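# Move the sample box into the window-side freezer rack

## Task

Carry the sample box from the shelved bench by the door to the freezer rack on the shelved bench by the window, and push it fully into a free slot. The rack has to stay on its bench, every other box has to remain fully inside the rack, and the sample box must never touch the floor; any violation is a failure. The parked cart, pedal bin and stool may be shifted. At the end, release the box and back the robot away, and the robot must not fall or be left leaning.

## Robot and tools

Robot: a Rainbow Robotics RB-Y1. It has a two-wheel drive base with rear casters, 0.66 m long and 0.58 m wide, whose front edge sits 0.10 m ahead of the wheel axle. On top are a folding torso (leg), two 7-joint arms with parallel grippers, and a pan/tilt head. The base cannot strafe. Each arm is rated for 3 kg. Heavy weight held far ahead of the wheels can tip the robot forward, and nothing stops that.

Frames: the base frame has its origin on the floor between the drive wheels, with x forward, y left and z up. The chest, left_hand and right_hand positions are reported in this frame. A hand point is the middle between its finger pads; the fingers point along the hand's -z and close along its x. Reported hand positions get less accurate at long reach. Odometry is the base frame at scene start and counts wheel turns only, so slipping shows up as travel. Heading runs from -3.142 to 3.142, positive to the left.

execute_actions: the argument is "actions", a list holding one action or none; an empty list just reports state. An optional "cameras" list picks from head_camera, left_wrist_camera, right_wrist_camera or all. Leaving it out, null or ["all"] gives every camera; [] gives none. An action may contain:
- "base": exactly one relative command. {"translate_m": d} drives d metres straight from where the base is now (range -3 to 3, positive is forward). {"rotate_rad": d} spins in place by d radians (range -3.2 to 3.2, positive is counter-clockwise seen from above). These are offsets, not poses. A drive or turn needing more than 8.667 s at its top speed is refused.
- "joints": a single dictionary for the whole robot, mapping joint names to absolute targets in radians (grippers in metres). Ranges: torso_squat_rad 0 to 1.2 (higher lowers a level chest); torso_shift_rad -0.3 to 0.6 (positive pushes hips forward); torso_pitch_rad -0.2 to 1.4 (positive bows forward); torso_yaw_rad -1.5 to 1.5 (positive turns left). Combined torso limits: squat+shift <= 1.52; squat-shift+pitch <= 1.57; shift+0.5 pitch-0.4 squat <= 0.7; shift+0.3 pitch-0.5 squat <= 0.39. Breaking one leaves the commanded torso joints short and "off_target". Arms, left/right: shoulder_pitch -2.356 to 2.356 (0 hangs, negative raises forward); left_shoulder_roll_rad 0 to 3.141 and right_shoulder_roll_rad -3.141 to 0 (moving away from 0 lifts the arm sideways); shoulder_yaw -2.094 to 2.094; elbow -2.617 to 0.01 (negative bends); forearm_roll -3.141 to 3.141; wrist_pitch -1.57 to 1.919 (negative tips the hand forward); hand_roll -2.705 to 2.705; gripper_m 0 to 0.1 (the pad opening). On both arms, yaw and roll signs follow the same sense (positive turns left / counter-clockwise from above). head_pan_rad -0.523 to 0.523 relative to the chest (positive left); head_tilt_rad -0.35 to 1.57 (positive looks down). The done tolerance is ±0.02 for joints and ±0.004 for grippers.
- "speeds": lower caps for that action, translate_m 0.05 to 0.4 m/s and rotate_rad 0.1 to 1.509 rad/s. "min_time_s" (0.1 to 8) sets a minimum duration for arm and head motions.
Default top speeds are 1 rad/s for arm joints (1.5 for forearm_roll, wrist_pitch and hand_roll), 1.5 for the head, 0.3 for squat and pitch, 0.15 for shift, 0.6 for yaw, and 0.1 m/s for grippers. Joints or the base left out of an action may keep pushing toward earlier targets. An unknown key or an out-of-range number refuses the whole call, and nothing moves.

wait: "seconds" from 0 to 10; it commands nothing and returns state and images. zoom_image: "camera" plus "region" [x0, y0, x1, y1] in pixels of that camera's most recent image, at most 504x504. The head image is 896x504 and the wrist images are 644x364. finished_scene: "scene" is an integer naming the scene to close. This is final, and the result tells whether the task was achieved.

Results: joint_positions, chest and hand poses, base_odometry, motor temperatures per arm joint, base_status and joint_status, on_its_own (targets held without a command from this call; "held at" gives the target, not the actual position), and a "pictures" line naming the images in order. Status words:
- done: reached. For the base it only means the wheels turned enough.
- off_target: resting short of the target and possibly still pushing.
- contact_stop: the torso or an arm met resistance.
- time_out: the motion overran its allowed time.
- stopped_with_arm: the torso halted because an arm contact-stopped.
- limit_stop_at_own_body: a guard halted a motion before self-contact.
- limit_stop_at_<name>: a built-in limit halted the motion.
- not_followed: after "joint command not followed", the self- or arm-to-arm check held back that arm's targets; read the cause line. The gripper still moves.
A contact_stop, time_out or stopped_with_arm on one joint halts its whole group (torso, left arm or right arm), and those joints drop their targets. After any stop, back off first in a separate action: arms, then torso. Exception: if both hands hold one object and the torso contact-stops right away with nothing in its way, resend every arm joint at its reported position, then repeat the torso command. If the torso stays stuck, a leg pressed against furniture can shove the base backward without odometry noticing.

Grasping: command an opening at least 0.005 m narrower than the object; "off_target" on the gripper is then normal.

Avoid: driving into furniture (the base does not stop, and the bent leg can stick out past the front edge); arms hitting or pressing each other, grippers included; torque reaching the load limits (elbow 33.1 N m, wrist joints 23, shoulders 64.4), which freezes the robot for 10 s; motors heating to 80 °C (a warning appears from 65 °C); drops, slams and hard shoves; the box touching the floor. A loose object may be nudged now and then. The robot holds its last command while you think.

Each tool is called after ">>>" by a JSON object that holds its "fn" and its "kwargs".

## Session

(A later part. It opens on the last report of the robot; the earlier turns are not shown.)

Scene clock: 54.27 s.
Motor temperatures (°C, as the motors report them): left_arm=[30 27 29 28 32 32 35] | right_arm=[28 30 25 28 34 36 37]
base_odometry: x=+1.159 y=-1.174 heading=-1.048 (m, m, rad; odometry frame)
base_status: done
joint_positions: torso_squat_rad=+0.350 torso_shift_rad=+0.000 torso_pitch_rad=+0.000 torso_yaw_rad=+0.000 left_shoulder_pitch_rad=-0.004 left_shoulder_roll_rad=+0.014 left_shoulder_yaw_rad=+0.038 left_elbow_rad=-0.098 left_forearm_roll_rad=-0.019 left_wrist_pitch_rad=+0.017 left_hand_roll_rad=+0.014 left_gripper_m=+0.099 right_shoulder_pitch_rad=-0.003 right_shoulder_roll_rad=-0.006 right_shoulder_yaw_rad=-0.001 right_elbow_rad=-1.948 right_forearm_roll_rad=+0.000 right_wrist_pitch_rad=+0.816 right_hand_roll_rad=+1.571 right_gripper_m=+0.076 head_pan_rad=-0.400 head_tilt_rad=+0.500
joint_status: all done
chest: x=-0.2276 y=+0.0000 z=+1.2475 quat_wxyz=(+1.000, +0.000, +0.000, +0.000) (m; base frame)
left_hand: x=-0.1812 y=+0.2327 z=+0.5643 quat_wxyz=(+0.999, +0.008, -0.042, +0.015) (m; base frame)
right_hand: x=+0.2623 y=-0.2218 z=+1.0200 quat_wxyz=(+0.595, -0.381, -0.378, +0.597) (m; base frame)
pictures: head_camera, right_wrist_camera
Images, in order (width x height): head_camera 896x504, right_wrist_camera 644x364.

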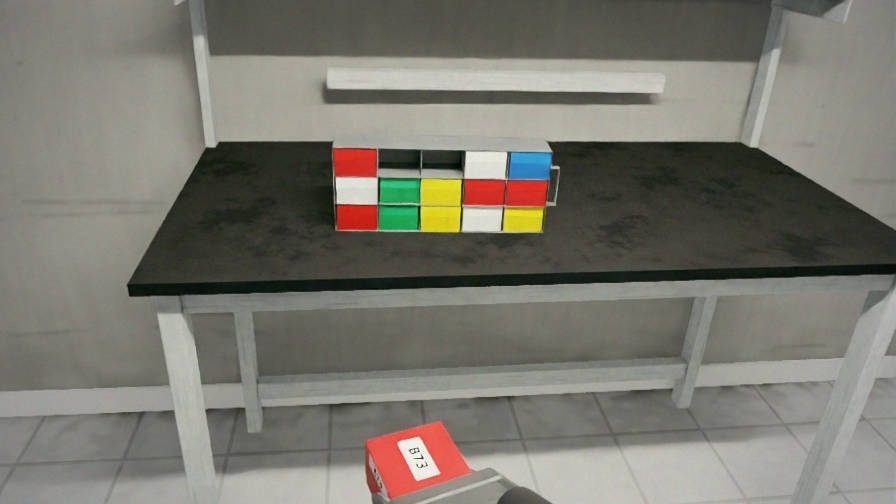

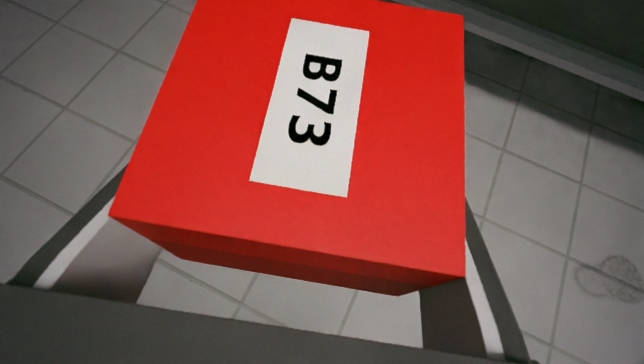

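>>> {"fn": "zoom_image", "kwargs": {"camera": "head_camera", "region": [345, 404, 505, 504]}}

Region (345, 404, 505, 504) of head_camera's 896x504 image, scaled by 3.150, with more detail than that image has; it fills the top 315 rows of this view, and the rest is white.

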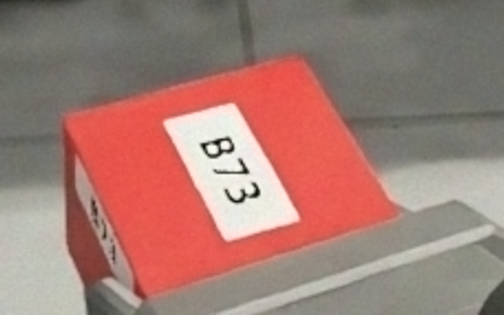

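>>> {"fn": "execute_actions", "kwargs": {"actions": [{"base": {"rotate_rad": -0.349}, "joints": {"torso_yaw_rad": 0.125, "torso_squat_rad": 0.365, "right_shoulder_pitch_rad": -0.282, "right_shoulder_roll_rad": -0.019, "right_shoulder_yaw_rad": -0.095, "right_elbow_rad": -1.807, "right_forearm_roll_rad": 0.14, "right_wrist_pitch_rad": 0.945, "right_hand_roll_rad": 1.436, "head_pan_rad": -0.3, "head_tilt_rad": 0.55}, "min_time_s": 1.2}], "cameras": ["head_camera", "right_wrist_camera"]}}

Scene clock: 58.67 s.
Motor temperatures (°C, as the motors report them): left_arm=[30 27 29 28 32 32 35] | right_arm=[28 30 25 28 34 36 37]
base_odometry: x=+1.159 y=-1.173 heading=-1.397 (m, m, rad; odometry frame)
base_status: done
joint_positions: torso_squat_rad=+0.365 torso_shift_rad=+0.000 torso_pitch_rad=+0.000 torso_yaw_rad=+0.125 left_shoulder_pitch_rad=-0.004 left_shoulder_roll_rad=+0.014 left_shoulder_yaw_rad=+0.038 left_elbow_rad=-0.098 left_forearm_roll_rad=-0.019 left_wrist_pitch_rad=+0.017 left_hand_roll_rad=+0.014 left_gripper_m=+0.099 right_shoulder_pitch_rad=-0.282 right_shoulder_roll_rad=-0.019 right_shoulder_yaw_rad=-0.095 right_elbow_rad=-1.807 right_forearm_roll_rad=+0.140 right_wrist_pitch_rad=+0.945 right_hand_roll_rad=+1.436 right_gripper_m=+0.076 head_pan_rad=-0.300 head_tilt_rad=+0.550
joint_status: all done
chest: x=-0.2276 y=+0.0000 z=+1.2438 quat_wxyz=(+0.998, +0.000, +0.000, +0.062) (m; base frame)
left_hand: x=-0.2105 y=+0.2367 z=+0.5607 quat_wxyz=(+0.996, +0.011, -0.042, +0.078) (m; base frame)
right_hand: x=+0.3482 y=-0.1778 z=+1.0645 quat_wxyz=(+0.595, -0.382, -0.379, +0.597) (m; base frame)
pictures: head_camera, right_wrist_camera
Images, in order (width x height): head_camera 896x504, right_wrist_camera 644x364.

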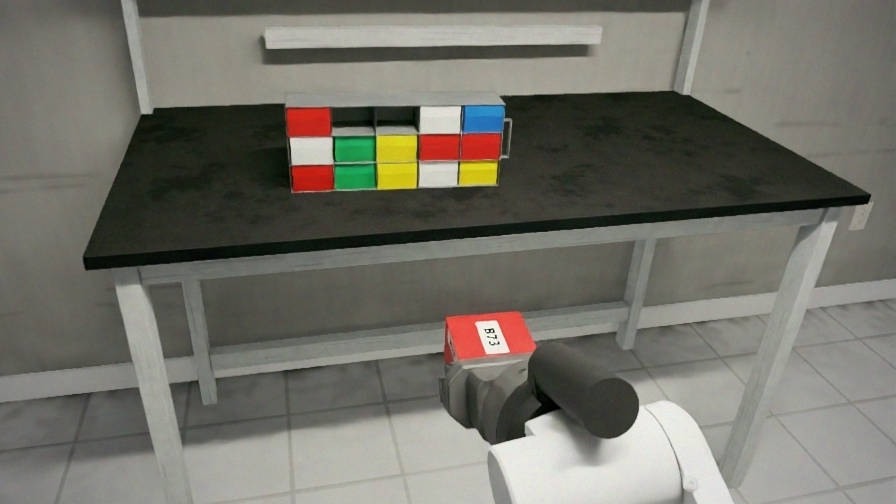

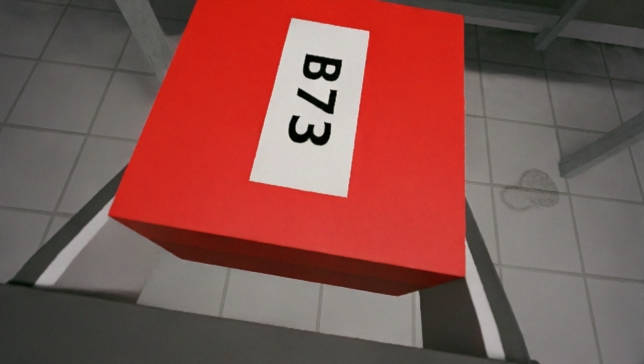

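>>> {"fn": "execute_actions", "kwargs": {"actions": [{"base": {"translate_m": 0.62}, "joints": {"head_pan_rad": -0.35, "head_tilt_rad": 0.65}}], "cameras": ["head_camera", "right_wrist_camera"]}}

Scene clock: 61.90 s.
Motor temperatures (°C, as the motors report them): left_arm=[30 27 29 28 32 32 35] | right_arm=[28 30 25 28 34 36 37]
base_odometry: x=+1.266 y=-1.784 heading=-1.397 (m, m, rad; odometry frame)
base_status: done
joint_positions: torso_squat_rad=+0.365 torso_shift_rad=+0.000 torso_pitch_rad=+0.000 torso_yaw_rad=+0.125 left_shoulder_pitch_rad=-0.004 left_shoulder_roll_rad=+0.014 left_shoulder_yaw_rad=+0.038 left_elbow_rad=-0.098 left_forearm_roll_rad=-0.019 left_wrist_pitch_rad=+0.017 left_hand_roll_rad=+0.014 left_gripper_m=+0.099 right_shoulder_pitch_rad=-0.282 right_shoulder_roll_rad=-0.019 right_shoulder_yaw_rad=-0.095 right_elbow_rad=-1.807 right_forearm_roll_rad=+0.140 right_wrist_pitch_rad=+0.945 right_hand_roll_rad=+1.436 right_gripper_m=+0.076 head_pan_rad=-0.350 head_tilt_rad=+0.650
joint_status: all done
chest: x=-0.2276 y=+0.0000 z=+1.2438 quat_wxyz=(+0.998, +0.000, +0.000, +0.062) (m; base frame)
left_hand: x=-0.2105 y=+0.2367 z=+0.5607 quat_wxyz=(+0.996, +0.011, -0.042, +0.078) (m; base frame)
right_hand: x=+0.3483 y=-0.1777 z=+1.0645 quat_wxyz=(+0.595, -0.382, -0.379, +0.597) (m; base frame)
pictures: head_camera, right_wrist_camera
Images, in order (width x height): head_camera 896x504, right_wrist_camera 644x364.

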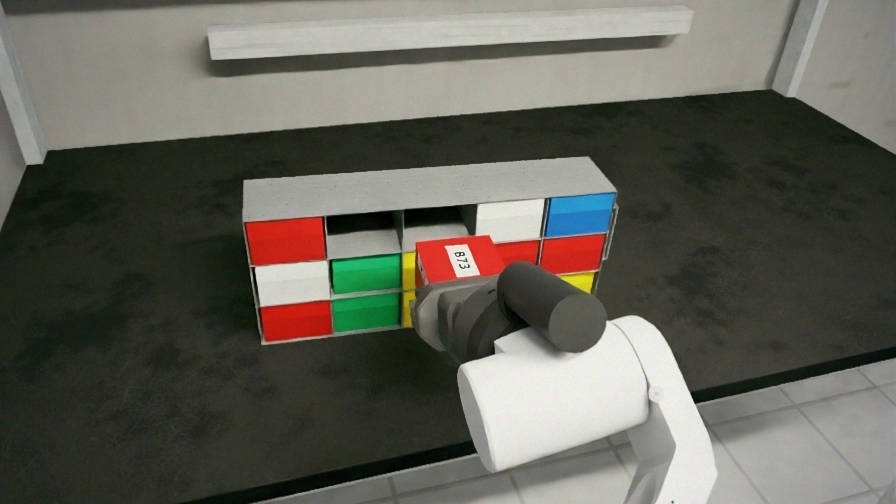

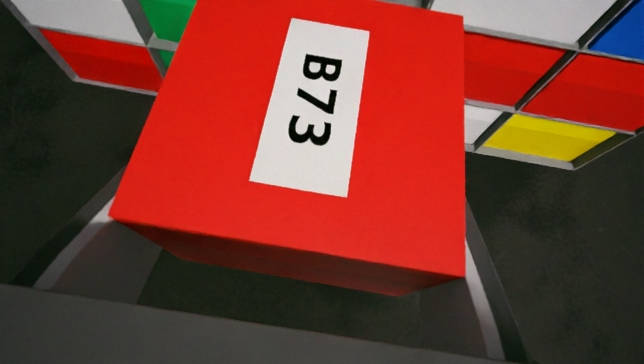

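>>> {"fn": "zoom_image", "kwargs": {"camera": "right_wrist_camera", "region": [0, 0, 240, 130]}}

>>> {"fn": "zoom_image", "kwargs": {"camera": "right_wrist_camera", "region": [404, 0, 644, 190]}}

>>> {"fn": "zoom_image", "kwargs": {"camera": "head_camera", "region": [380, 190, 540, 310]}}

Region (0, 0, 240, 130) of right_wrist_camera's 644x364 image, scaled by 2.100, with more detail than that image has; it fills the top 273 rows of this view, and the rest is white.

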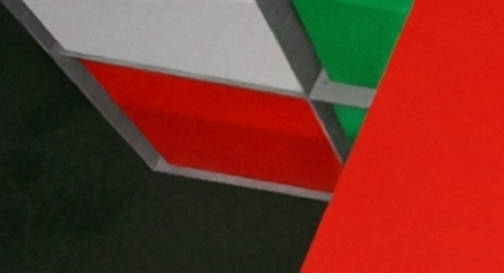

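Region (404, 0, 644, 190) of right_wrist_camera's 644x364 image, scaled by 2.100, with more detail than that image has; it fills the top 399 rows of this view, and the rest is white.

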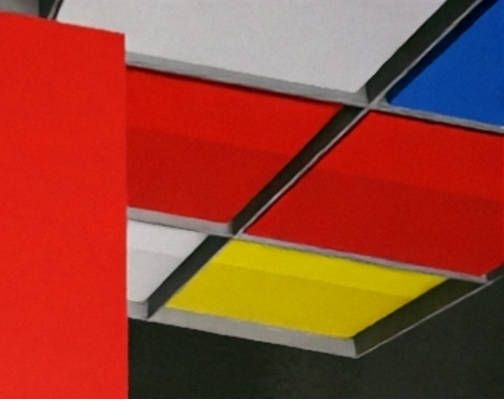

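Region (380, 190, 540, 310) of head_camera's 896x504 image, scaled by 3.150, with more detail than that image has; it fills the top 378 rows of this view, and the rest is white.

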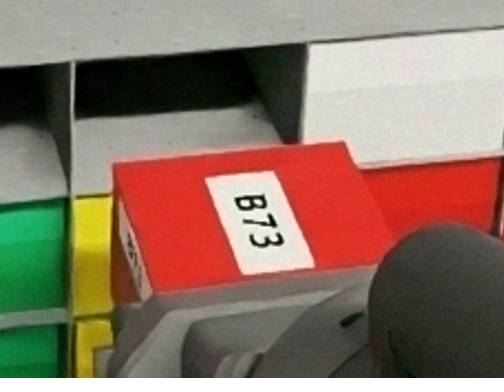

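>>> {"fn": "execute_actions", "kwargs": {"actions": [{"base": {"translate_m": 0.045}, "speeds": {"translate_m": 0.1}}], "cameras": ["head_camera", "right_wrist_camera"]}}

Scene clock: 64.13 s.
Motor temperatures (°C, as the motors report them): left_arm=[30 27 29 28 32 32 35] | right_arm=[28 30 25 28 34 36 37]
base_odometry: x=+1.274 y=-1.828 heading=-1.398 (m, m, rad; odometry frame)
base_status: done
joint_positions: torso_squat_rad=+0.365 torso_shift_rad=+0.000 torso_pitch_rad=+0.001 torso_yaw_rad=+0.125 left_shoulder_pitch_rad=-0.004 left_shoulder_roll_rad=+0.014 left_shoulder_yaw_rad=+0.038 left_elbow_rad=-0.098 left_forearm_roll_rad=-0.019 left_wrist_pitch_rad=+0.017 left_hand_roll_rad=+0.014 left_gripper_m=+0.099 right_shoulder_pitch_rad=-0.282 right_shoulder_roll_rad=-0.019 right_shoulder_yaw_rad=-0.095 right_elbow_rad=-1.807 right_forearm_roll_rad=+0.140 right_wrist_pitch_rad=+0.945 right_hand_roll_rad=+1.436 right_gripper_m=+0.076 head_pan_rad=-0.350 head_tilt_rad=+0.650
joint_status: not commanded
chest: x=-0.2275 y=+0.0000 z=+1.2438 quat_wxyz=(+0.998, +0.000, +0.000, +0.062) (m; base frame)
left_hand: x=-0.2105 y=+0.2367 z=+0.5607 quat_wxyz=(+0.996, +0.011, -0.042, +0.078) (m; base frame)
right_hand: x=+0.3483 y=-0.1777 z=+1.0645 quat_wxyz=(+0.595, -0.382, -0.379, +0.597) (m; base frame)
pictures: head_camera, right_wrist_camera
Images, in order (width x height): head_camera 896x504, right_wrist_camera 644x364.

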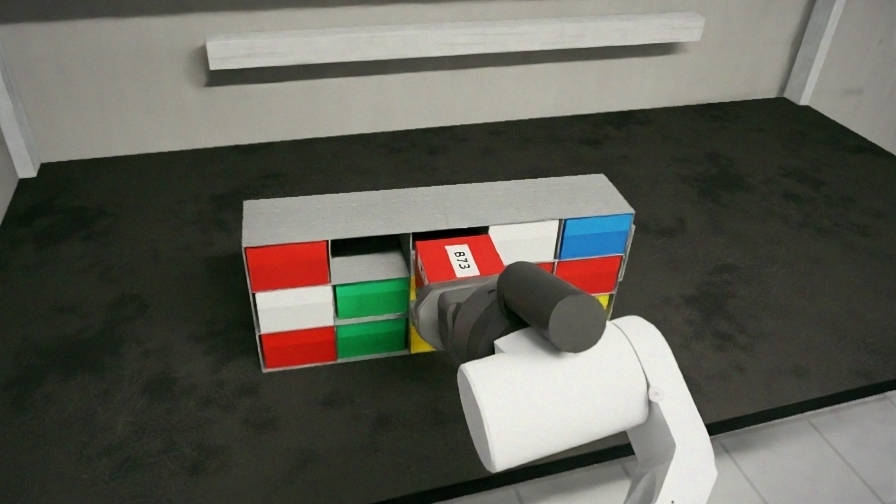

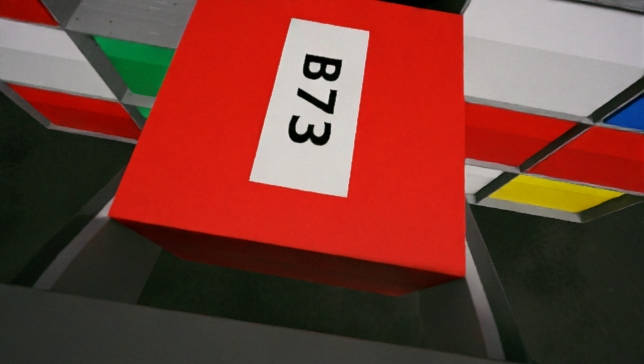

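>>> {"fn": "zoom_image", "kwargs": {"camera": "head_camera", "region": [395, 215, 515, 305]}}

>>> {"fn": "zoom_image", "kwargs": {"camera": "right_wrist_camera", "region": [0, 0, 240, 160]}}

>>> {"fn": "zoom_image", "kwargs": {"camera": "right_wrist_camera", "region": [404, 0, 644, 240]}}

Region (395, 215, 515, 305) of head_camera's 896x504 image, scaled by 4.200, with more detail than that image has; it fills the top 378 rows of this view, and the rest is white.

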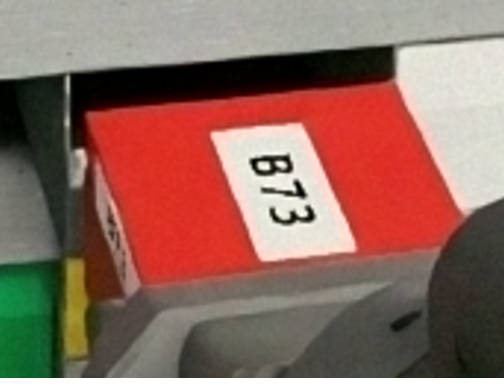

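Region (0, 0, 240, 160) of right_wrist_camera's 644x364 image, scaled by 2.100, with more detail than that image has.

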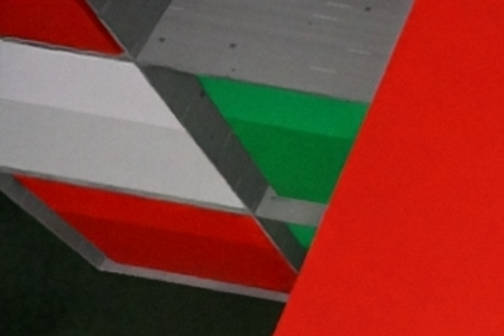

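Region (404, 0, 644, 240) of right_wrist_camera's 644x364 image, scaled by 2.100, with more detail than that image has.

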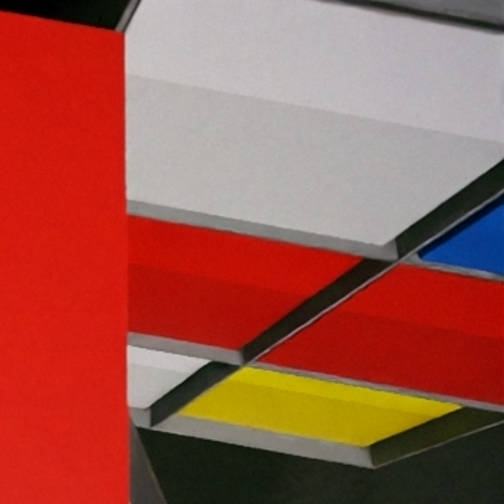

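>>> {"fn": "zoom_image", "kwargs": {"camera": "head_camera", "region": [236, 230, 346, 300]}}

>>> {"fn": "zoom_image", "kwargs": {"camera": "head_camera", "region": [320, 225, 430, 325]}}

Region (236, 230, 346, 300) of head_camera's 896x504 image, scaled by 4.582, with more detail than that image has; it fills the top 321 rows of this view, and the rest is white.

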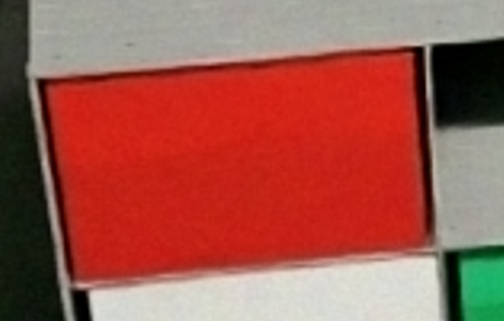

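Region (320, 225, 430, 325) of head_camera's 896x504 image, scaled by 4.582, with more detail than that image has; it fills the top 458 rows of this view, and the rest is white.

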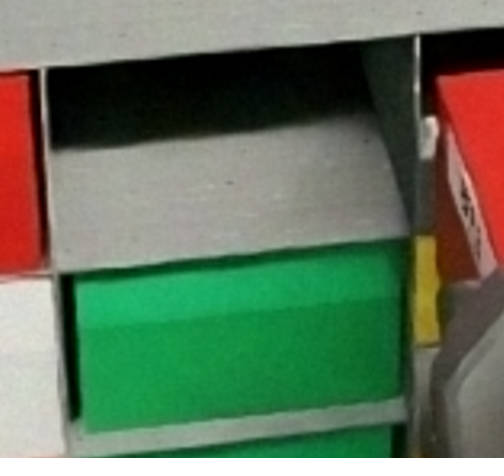

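>>> {"fn": "zoom_image", "kwargs": {"camera": "right_wrist_camera", "region": [360, 0, 500, 40]}}

>>> {"fn": "zoom_image", "kwargs": {"camera": "right_wrist_camera", "region": [90, 180, 230, 290]}}

>>> {"fn": "zoom_image", "kwargs": {"camera": "right_wrist_camera", "region": [360, 230, 500, 320]}}

>>> {"fn": "zoom_image", "kwargs": {"camera": "right_wrist_camera", "region": [544, 0, 644, 40]}}

Region (360, 0, 500, 40) of right_wrist_camera's 644x364 image, scaled by 3.600, with more detail than that image has; it fills the top 144 rows of this view, and the rest is white.

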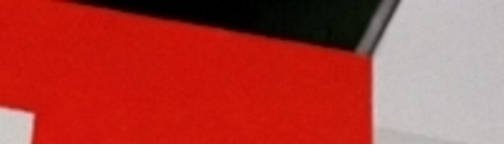

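Region (90, 180, 230, 290) of right_wrist_camera's 644x364 image, scaled by 3.600, with more detail than that image has; it fills the top 396 rows of this view, and the rest is white.

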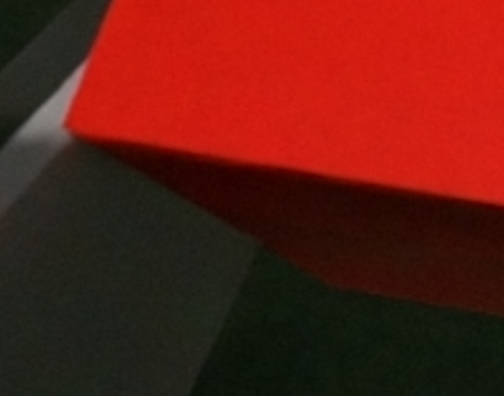

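Region (360, 230, 500, 320) of right_wrist_camera's 644x364 image, scaled by 3.600, with more detail than that image has; it fills the top 324 rows of this view, and the rest is white.

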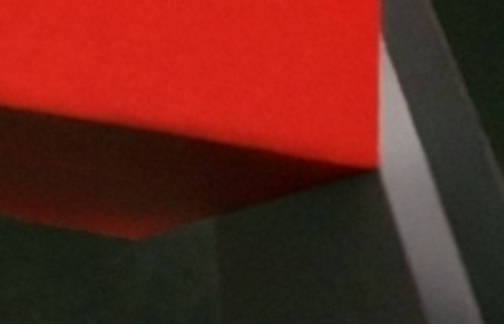

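Region (544, 0, 644, 40) of right_wrist_camera's 644x364 image, scaled by 5.040, with more detail than that image has; it fills the top 202 rows of this view, and the rest is white.

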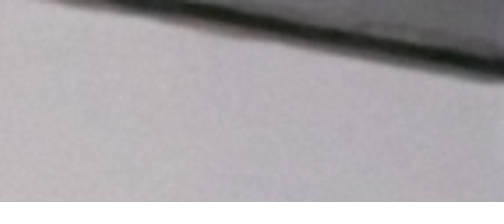

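>>> {"fn": "execute_actions", "kwargs": {"actions": [{"base": {"translate_m": 0.01}, "speeds": {"translate_m": 0.05}, "joints": {"right_hand_roll_rad": 1.419, "torso_yaw_rad": 0.123}}], "cameras": ["head_camera", "right_wrist_camera"]}}

Scene clock: 70.10 s.
Motor temperatures (°C, as the motors report them): left_arm=[30 27 29 28 32 32 35] | right_arm=[28 30 25 28 34 36 37]
base_odometry: x=+1.276 y=-1.838 heading=-1.398 (m, m, rad; odometry frame)
base_status: done
joint_positions: torso_squat_rad=+0.365 torso_shift_rad=+0.000 torso_pitch_rad=+0.000 torso_yaw_rad=+0.123 left_shoulder_pitch_rad=-0.004 left_shoulder_roll_rad=+0.014 left_shoulder_yaw_rad=+0.038 left_elbow_rad=-0.098 left_forearm_roll_rad=-0.019 left_wrist_pitch_rad=+0.017 left_hand_roll_rad=+0.014 left_gripper_m=+0.099 right_shoulder_pitch_rad=-0.282 right_shoulder_roll_rad=-0.019 right_shoulder_yaw_rad=-0.095 right_elbow_rad=-1.807 right_forearm_roll_rad=+0.140 right_wrist_pitch_rad=+0.945 right_hand_roll_rad=+1.419 right_gripper_m=+0.076 head_pan_rad=-0.350 head_tilt_rad=+0.650
joint_status: all done
chest: x=-0.2276 y=+0.0000 z=+1.2438 quat_wxyz=(+0.998, +0.000, +0.000, +0.061) (m; base frame)
left_hand: x=-0.2100 y=+0.2367 z=+0.5607 quat_wxyz=(+0.996, +0.011, -0.042, +0.077) (m; base frame)
right_hand: x=+0.3479 y=-0.1789 z=+1.0645 quat_wxyz=(+0.601, -0.379, -0.381, +0.591) (m; base frame)
pictures: head_camera, right_wrist_camera
Images, in order (width x height): head_camera 896x504, right_wrist_camera 644x364.

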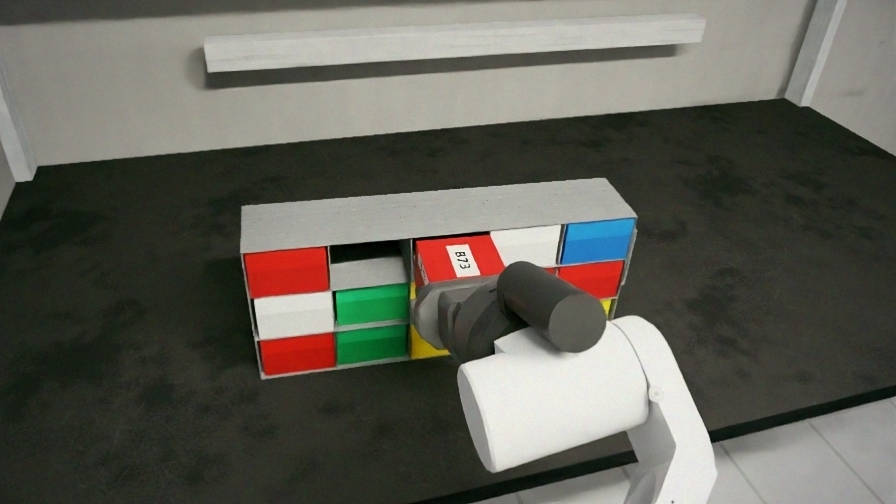

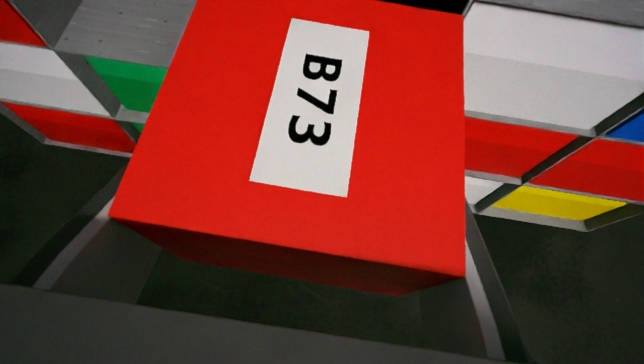

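>>> {"fn": "zoom_image", "kwargs": {"camera": "head_camera", "region": [400, 220, 510, 300]}}

>>> {"fn": "zoom_image", "kwargs": {"camera": "right_wrist_camera", "region": [420, 0, 540, 50]}}

>>> {"fn": "zoom_image", "kwargs": {"camera": "right_wrist_camera", "region": [0, 0, 240, 170]}}

>>> {"fn": "zoom_image", "kwargs": {"camera": "right_wrist_camera", "region": [404, 0, 644, 240]}}

Region (400, 220, 510, 300) of head_camera's 896x504 image, scaled by 4.582, with more detail than that image has; it fills the top 367 rows of this view, and the rest is white.

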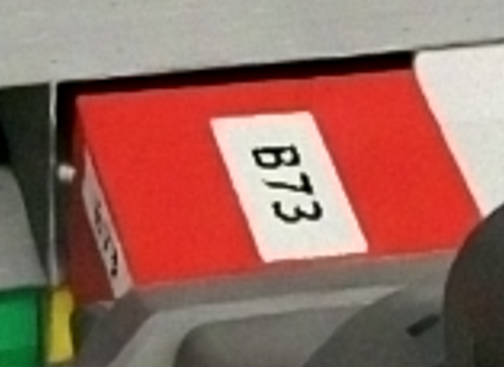

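Region (420, 0, 540, 50) of right_wrist_camera's 644x364 image, scaled by 4.200, with more detail than that image has; it fills the top 210 rows of this view, and the rest is white.

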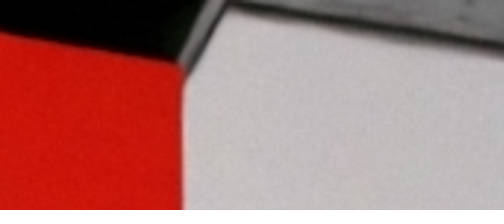

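Region (0, 0, 240, 170) of right_wrist_camera's 644x364 image, scaled by 2.100, with more detail than that image has; it fills the top 357 rows of this view, and the rest is white.

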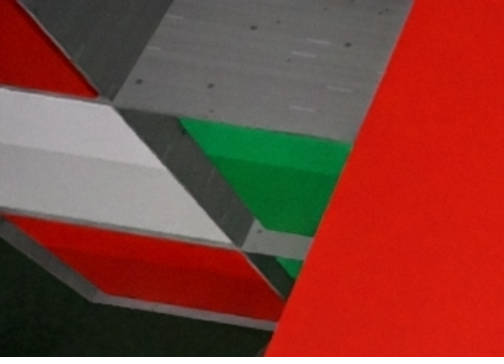

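Region (404, 0, 644, 240) of right_wrist_camera's 644x364 image, scaled by 2.100, with more detail than that image has.

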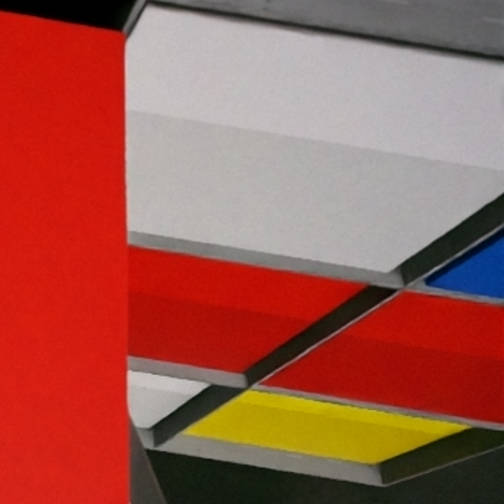

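>>> {"fn": "execute_actions", "kwargs": {"actions": [{"base": {"translate_m": 0.016}, "speeds": {"translate_m": 0.05}, "joints": {"right_hand_roll_rad": 1.426, "torso_yaw_rad": 0.124}}], "cameras": ["head_camera", "right_wrist_camera"]}}

Scene clock: 72.33 s.
Motor temperatures (°C, as the motors report them): left_arm=[30 27 29 28 32 32 35] | right_arm=[28 30 25 28 34 36 37]
base_odometry: x=+1.278 y=-1.854 heading=-1.398 (m, m, rad; odometry frame)
base_status: done
joint_positions: torso_squat_rad=+0.365 torso_shift_rad=+0.000 torso_pitch_rad=+0.000 torso_yaw_rad=+0.124 left_shoulder_pitch_rad=-0.004 left_shoulder_roll_rad=+0.014 left_shoulder_yaw_rad=+0.038 left_elbow_rad=-0.098 left_forearm_roll_rad=-0.019 left_wrist_pitch_rad=+0.017 left_hand_roll_rad=+0.014 left_gripper_m=+0.099 right_shoulder_pitch_rad=-0.282 right_shoulder_roll_rad=-0.019 right_shoulder_yaw_rad=-0.095 right_elbow_rad=-1.807 right_forearm_roll_rad=+0.140 right_wrist_pitch_rad=+0.945 right_hand_roll_rad=+1.426 right_gripper_m=+0.076 head_pan_rad=-0.350 head_tilt_rad=+0.650
joint_status: all done
chest: x=-0.2276 y=+0.0000 z=+1.2438 quat_wxyz=(+0.998, +0.000, +0.000, +0.062) (m; base frame)
left_hand: x=-0.2103 y=+0.2367 z=+0.5607 quat_wxyz=(+0.996, +0.011, -0.042, +0.077) (m; base frame)
right_hand: x=+0.3481 y=-0.1783 z=+1.0645 quat_wxyz=(+0.599, -0.381, -0.380, +0.593) (m; base frame)
pictures: head_camera, right_wrist_camera
Images, in order (width x height): head_camera 896x504, right_wrist_camera 644x364.

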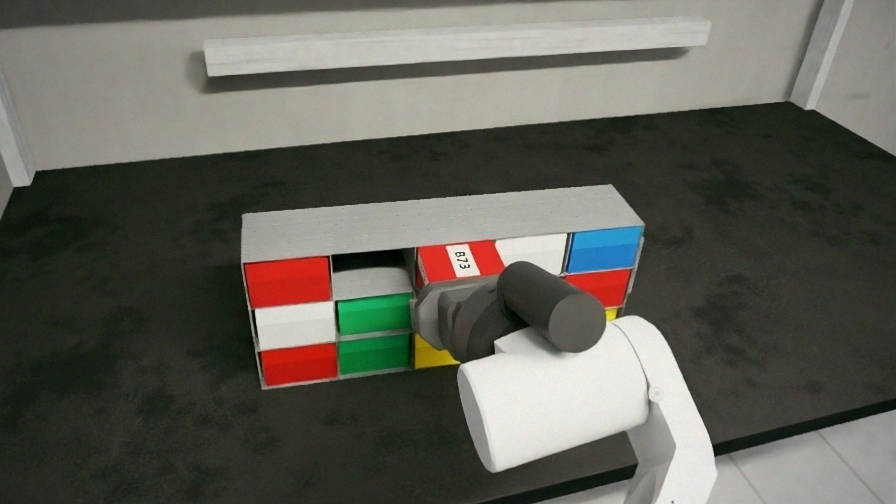

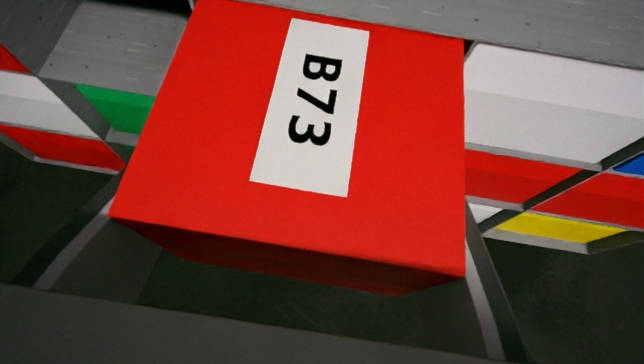

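>>> {"fn": "zoom_image", "kwargs": {"camera": "right_wrist_camera", "region": [150, 0, 510, 90]}}

>>> {"fn": "execute_actions", "kwargs": {"actions": [{"base": {"translate_m": 0.027}, "speeds": {"translate_m": 0.05}}], "cameras": ["head_camera", "right_wrist_camera"]}}

Region (150, 0, 510, 90) of right_wrist_camera's 644x364 image, scaled by 1.400, with more detail than that image has; it fills the top 126 rows of this view, and the rest is white.

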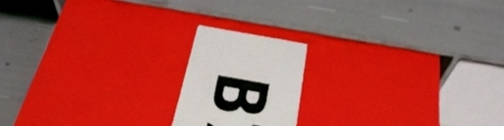

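Scene clock: 73.77 s.
Motor temperatures (°C, as the motors report them): left_arm=[30 27 29 28 32 32 35] | right_arm=[28 30 25 28 34 36 37]
base_odometry: x=+1.283 y=-1.881 heading=-1.399 (m, m, rad; odometry frame)
base_status: done
joint_positions: torso_squat_rad=+0.365 torso_shift_rad=+0.000 torso_pitch_rad=+0.000 torso_yaw_rad=+0.124 left_shoulder_pitch_rad=-0.004 left_shoulder_roll_rad=+0.014 left_shoulder_yaw_rad=+0.038 left_elbow_rad=-0.098 left_forearm_roll_rad=-0.019 left_wrist_pitch_rad=+0.017 left_hand_roll_rad=+0.014 left_gripper_m=+0.099 right_shoulder_pitch_rad=-0.282 right_shoulder_roll_rad=-0.019 right_shoulder_yaw_rad=-0.095 right_elbow_rad=-1.807 right_forearm_roll_rad=+0.140 right_wrist_pitch_rad=+0.945 right_hand_roll_rad=+1.426 right_gripper_m=+0.076 head_pan_rad=-0.350 head_tilt_rad=+0.650
joint_status: not commanded
chest: x=-0.2276 y=+0.0000 z=+1.2438 quat_wxyz=(+0.998, +0.000, +0.000, +0.062) (m; base frame)
left_hand: x=-0.2103 y=+0.2367 z=+0.5607 quat_wxyz=(+0.996, +0.011, -0.042, +0.077) (m; base frame)
right_hand: x=+0.3481 y=-0.1783 z=+1.0645 quat_wxyz=(+0.599, -0.381, -0.380, +0.593) (m; base frame)
pictures: head_camera, right_wrist_camera
Images, in order (width x height): head_camera 896x504, right_wrist_camera 644x364.

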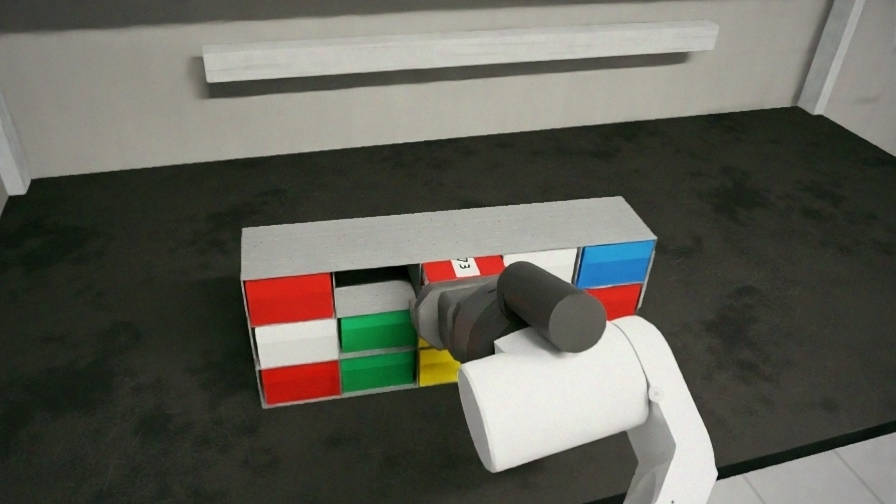

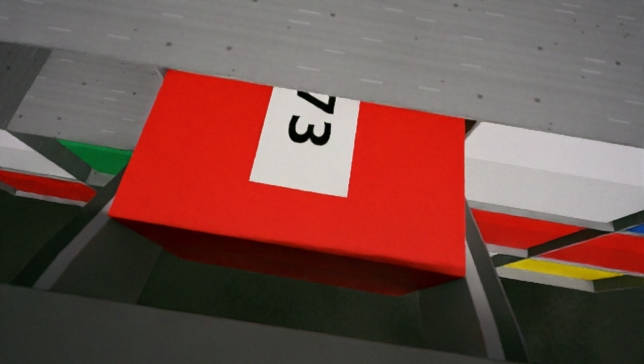

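>>> {"fn": "execute_actions", "kwargs": {"actions": [{"base": {"translate_m": 0.003}, "speeds": {"translate_m": 0.05}, "joints": {"right_gripper_m": 0.092}}], "cameras": ["right_wrist_camera"]}}

Scene clock: 74.97 s.
Motor temperatures (°C, as the motors report them): left_arm=[30 27 29 28 32 32 35] | right_arm=[28 30 25 28 34 36 37]
base_odometry: x=+1.283 y=-1.884 heading=-1.399 (m, m, rad; odometry frame)
base_status: done
joint_positions: torso_squat_rad=+0.365 torso_shift_rad=+0.000 torso_pitch_rad=+0.000 torso_yaw_rad=+0.124 left_shoulder_pitch_rad=-0.004 left_shoulder_roll_rad=+0.014 left_shoulder_yaw_rad=+0.038 left_elbow_rad=-0.098 left_forearm_roll_rad=-0.019 left_wrist_pitch_rad=+0.017 left_hand_roll_rad=+0.014 left_gripper_m=+0.099 right_shoulder_pitch_rad=-0.282 right_shoulder_roll_rad=-0.019 right_shoulder_yaw_rad=-0.095 right_elbow_rad=-1.807 right_forearm_roll_rad=+0.140 right_wrist_pitch_rad=+0.945 right_hand_roll_rad=+1.426 right_gripper_m=+0.092 head_pan_rad=-0.350 head_tilt_rad=+0.650
joint_status: all done
chest: x=-0.2276 y=+0.0000 z=+1.2438 quat_wxyz=(+0.998, +0.000, +0.000, +0.062) (m; base frame)
left_hand: x=-0.2103 y=+0.2367 z=+0.5607 quat_wxyz=(+0.996, +0.011, -0.042, +0.077) (m; base frame)
right_hand: x=+0.3481 y=-0.1783 z=+1.0646 quat_wxyz=(+0.599, -0.381, -0.380, +0.593) (m; base frame)
pictures: right_wrist_camera
Images, in order (width x height): right_wrist_camera 644x364.

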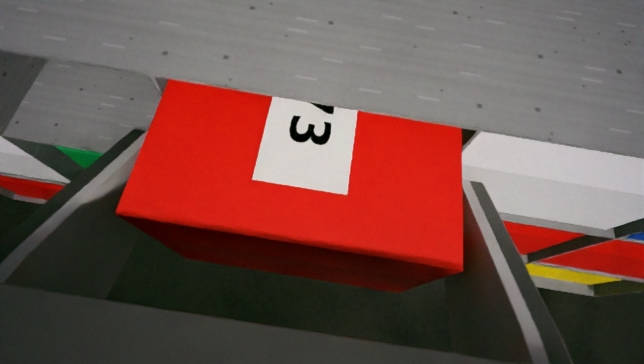

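>>> {"fn": "execute_actions", "kwargs": {"actions": [{"base": {"translate_m": -0.038}}], "cameras": ["right_wrist_camera"]}}

>>> {"fn": "execute_actions", "kwargs": {"actions": [{"joints": {"right_gripper_m": 0.044}}], "cameras": ["head_camera", "right_wrist_camera"]}}

Scene clock: 76.57 s.
Motor temperatures (°C, as the motors report them): left_arm=[30 27 29 28 32 32 35] | right_arm=[28 30 25 28 34 36 37]
base_odometry: x=+1.277 y=-1.846 heading=-1.399 (m, m, rad; odometry frame)
base_status: done
joint_positions: torso_squat_rad=+0.365 torso_shift_rad=+0.000 torso_pitch_rad=+0.000 torso_yaw_rad=+0.124 left_shoulder_pitch_rad=-0.004 left_shoulder_roll_rad=+0.014 left_shoulder_yaw_rad=+0.038 left_elbow_rad=-0.098 left_forearm_roll_rad=-0.019 left_wrist_pitch_rad=+0.017 left_hand_roll_rad=+0.014 left_gripper_m=+0.099 right_shoulder_pitch_rad=-0.282 right_shoulder_roll_rad=-0.019 right_shoulder_yaw_rad=-0.095 right_elbow_rad=-1.807 right_forearm_roll_rad=+0.140 right_wrist_pitch_rad=+0.945 right_hand_roll_rad=+1.426 right_gripper_m=+0.092 head_pan_rad=-0.350 head_tilt_rad=+0.650
joint_status: not commanded
chest: x=-0.2276 y=+0.0000 z=+1.2438 quat_wxyz=(+0.998, +0.000, +0.000, +0.062) (m; base frame)
left_hand: x=-0.2103 y=+0.2367 z=+0.5607 quat_wxyz=(+0.996, +0.011, -0.042, +0.077) (m; base frame)
right_hand: x=+0.3481 y=-0.1783 z=+1.0646 quat_wxyz=(+0.599, -0.381, -0.380, +0.593) (m; base frame)
pictures: right_wrist_camera
Images, in order (width x height): right_wrist_camera 644x364.

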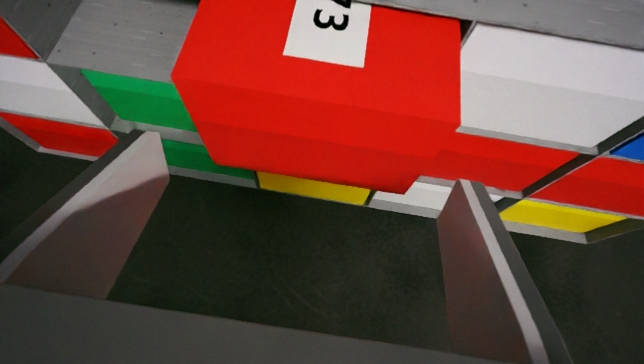

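Scene clock: 77.53 s.
Motor temperatures (°C, as the motors report them): left_arm=[30 27 29 28 32 32 35] | right_arm=[28 30 25 28 34 36 37]
base_odometry: x=+1.277 y=-1.846 heading=-1.399 (m, m, rad; odometry frame)
base_status: not commanded
joint_positions: torso_squat_rad=+0.365 torso_shift_rad=+0.000 torso_pitch_rad=+0.000 torso_yaw_rad=+0.124 left_shoulder_pitch_rad=-0.004 left_shoulder_roll_rad=+0.014 left_shoulder_yaw_rad=+0.038 left_elbow_rad=-0.098 left_forearm_roll_rad=-0.019 left_wrist_pitch_rad=+0.017 left_hand_roll_rad=+0.014 left_gripper_m=+0.099 right_shoulder_pitch_rad=-0.282 right_shoulder_roll_rad=-0.019 right_shoulder_yaw_rad=-0.095 right_elbow_rad=-1.807 right_forearm_roll_rad=+0.140 right_wrist_pitch_rad=+0.945 right_hand_roll_rad=+1.426 right_gripper_m=+0.044 head_pan_rad=-0.350 head_tilt_rad=+0.650
joint_status: all done
chest: x=-0.2276 y=+0.0000 z=+1.2438 quat_wxyz=(+0.998, +0.000, +0.000, +0.062) (m; base frame)
left_hand: x=-0.2103 y=+0.2367 z=+0.5607 quat_wxyz=(+0.996, +0.011, -0.042, +0.077) (m; base frame)
right_hand: x=+0.3481 y=-0.1783 z=+1.0646 quat_wxyz=(+0.599, -0.381, -0.380, +0.593) (m; base frame)
pictures: head_camera, right_wrist_camera
Images, in order (width x height): head_camera 896x504, right_wrist_camera 644x364.

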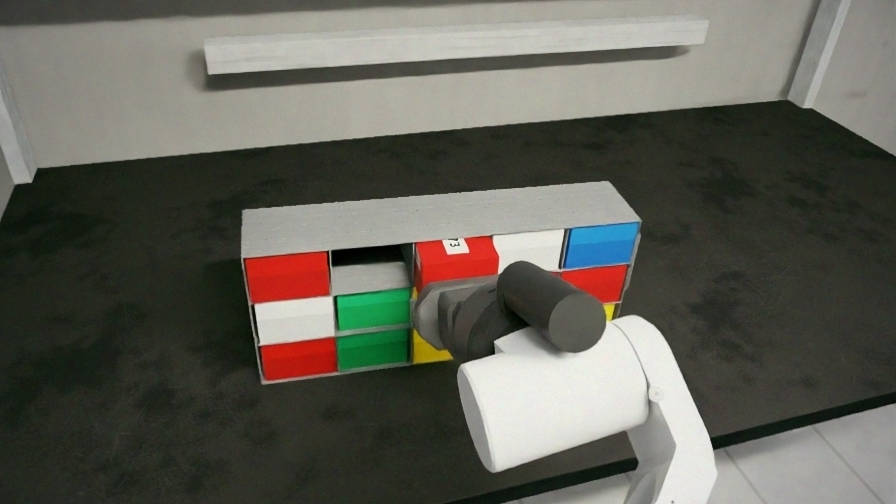

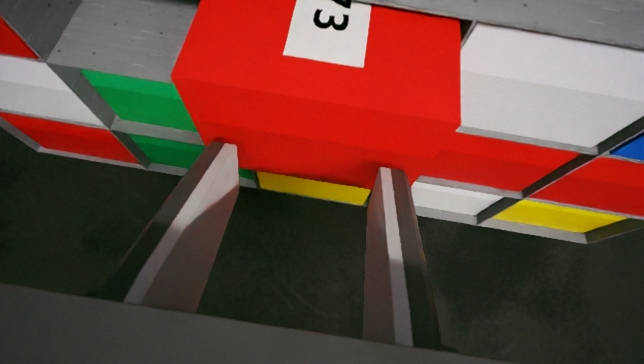

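>>> {"fn": "execute_actions", "kwargs": {"actions": [{"base": {"translate_m": 0.044}, "speeds": {"translate_m": 0.05}}], "cameras": ["head_camera", "right_wrist_camera"]}}

Scene clock: 80.00 s.
Motor temperatures (°C, as the motors report them): left_arm=[30 27 29 28 32 32 35] | right_arm=[28 30 25 28 34 36 37]
base_odometry: x=+1.284 y=-1.890 heading=-1.399 (m, m, rad; odometry frame)
base_status: done
joint_positions: torso_squat_rad=+0.365 torso_shift_rad=+0.000 torso_pitch_rad=+0.000 torso_yaw_rad=+0.124 left_shoulder_pitch_rad=-0.004 left_shoulder_roll_rad=+0.014 left_shoulder_yaw_rad=+0.038 left_elbow_rad=-0.098 left_forearm_roll_rad=-0.019 left_wrist_pitch_rad=+0.017 left_hand_roll_rad=+0.014 left_gripper_m=+0.099 right_shoulder_pitch_rad=-0.282 right_shoulder_roll_rad=-0.019 right_shoulder_yaw_rad=-0.095 right_elbow_rad=-1.807 right_forearm_roll_rad=+0.140 right_wrist_pitch_rad=+0.945 right_hand_roll_rad=+1.426 right_gripper_m=+0.044 head_pan_rad=-0.350 head_tilt_rad=+0.650
joint_status: not commanded
chest: x=-0.2276 y=+0.0000 z=+1.2438 quat_wxyz=(+0.998, +0.000, +0.000, +0.062) (m; base frame)
left_hand: x=-0.2103 y=+0.2367 z=+0.5607 quat_wxyz=(+0.996, +0.011, -0.042, +0.077) (m; base frame)
right_hand: x=+0.3481 y=-0.1783 z=+1.0646 quat_wxyz=(+0.599, -0.381, -0.380, +0.593) (m; base frame)
pictures: head_camera, right_wrist_camera
Images, in order (width x height): head_camera 896x504, right_wrist_camera 644x364.

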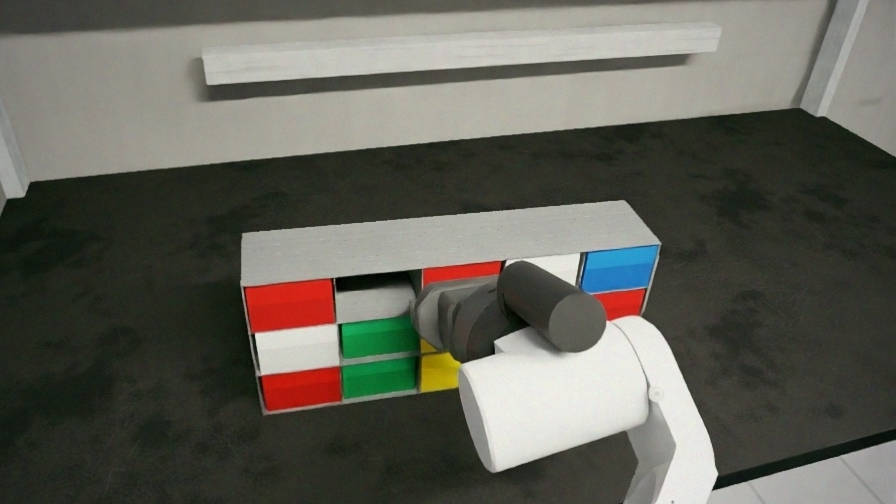

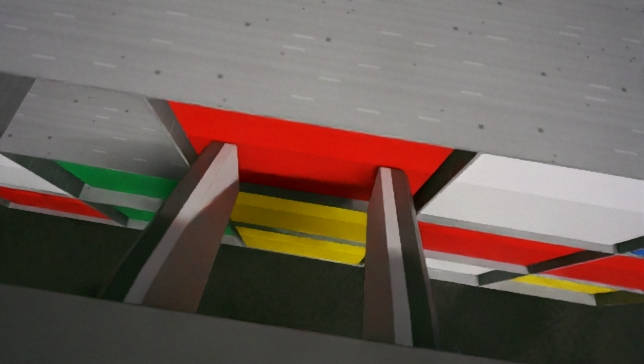

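>>> {"fn": "zoom_image", "kwargs": {"camera": "right_wrist_camera", "region": [200, 120, 520, 280]}}

>>> {"fn": "zoom_image", "kwargs": {"camera": "right_wrist_camera", "region": [400, 140, 644, 310]}}

>>> {"fn": "zoom_image", "kwargs": {"camera": "right_wrist_camera", "region": [0, 70, 260, 250]}}

Region (200, 120, 520, 280) of right_wrist_camera's 644x364 image, scaled by 1.575, with more detail than that image has.

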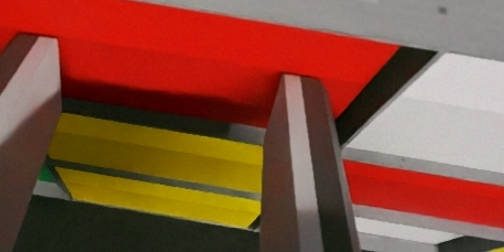

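Region (400, 140, 644, 310) of right_wrist_camera's 644x364 image, scaled by 2.066, with more detail than that image has; it fills the top 351 rows of this view, and the rest is white.

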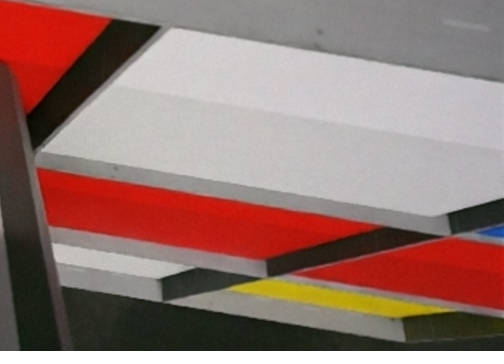

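Region (0, 70, 260, 250) of right_wrist_camera's 644x364 image, scaled by 1.938, with more detail than that image has; it fills the top 349 rows of this view, and the rest is white.

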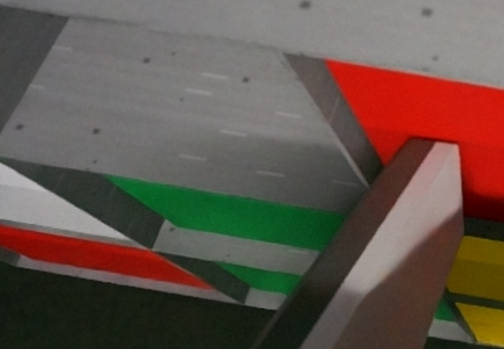

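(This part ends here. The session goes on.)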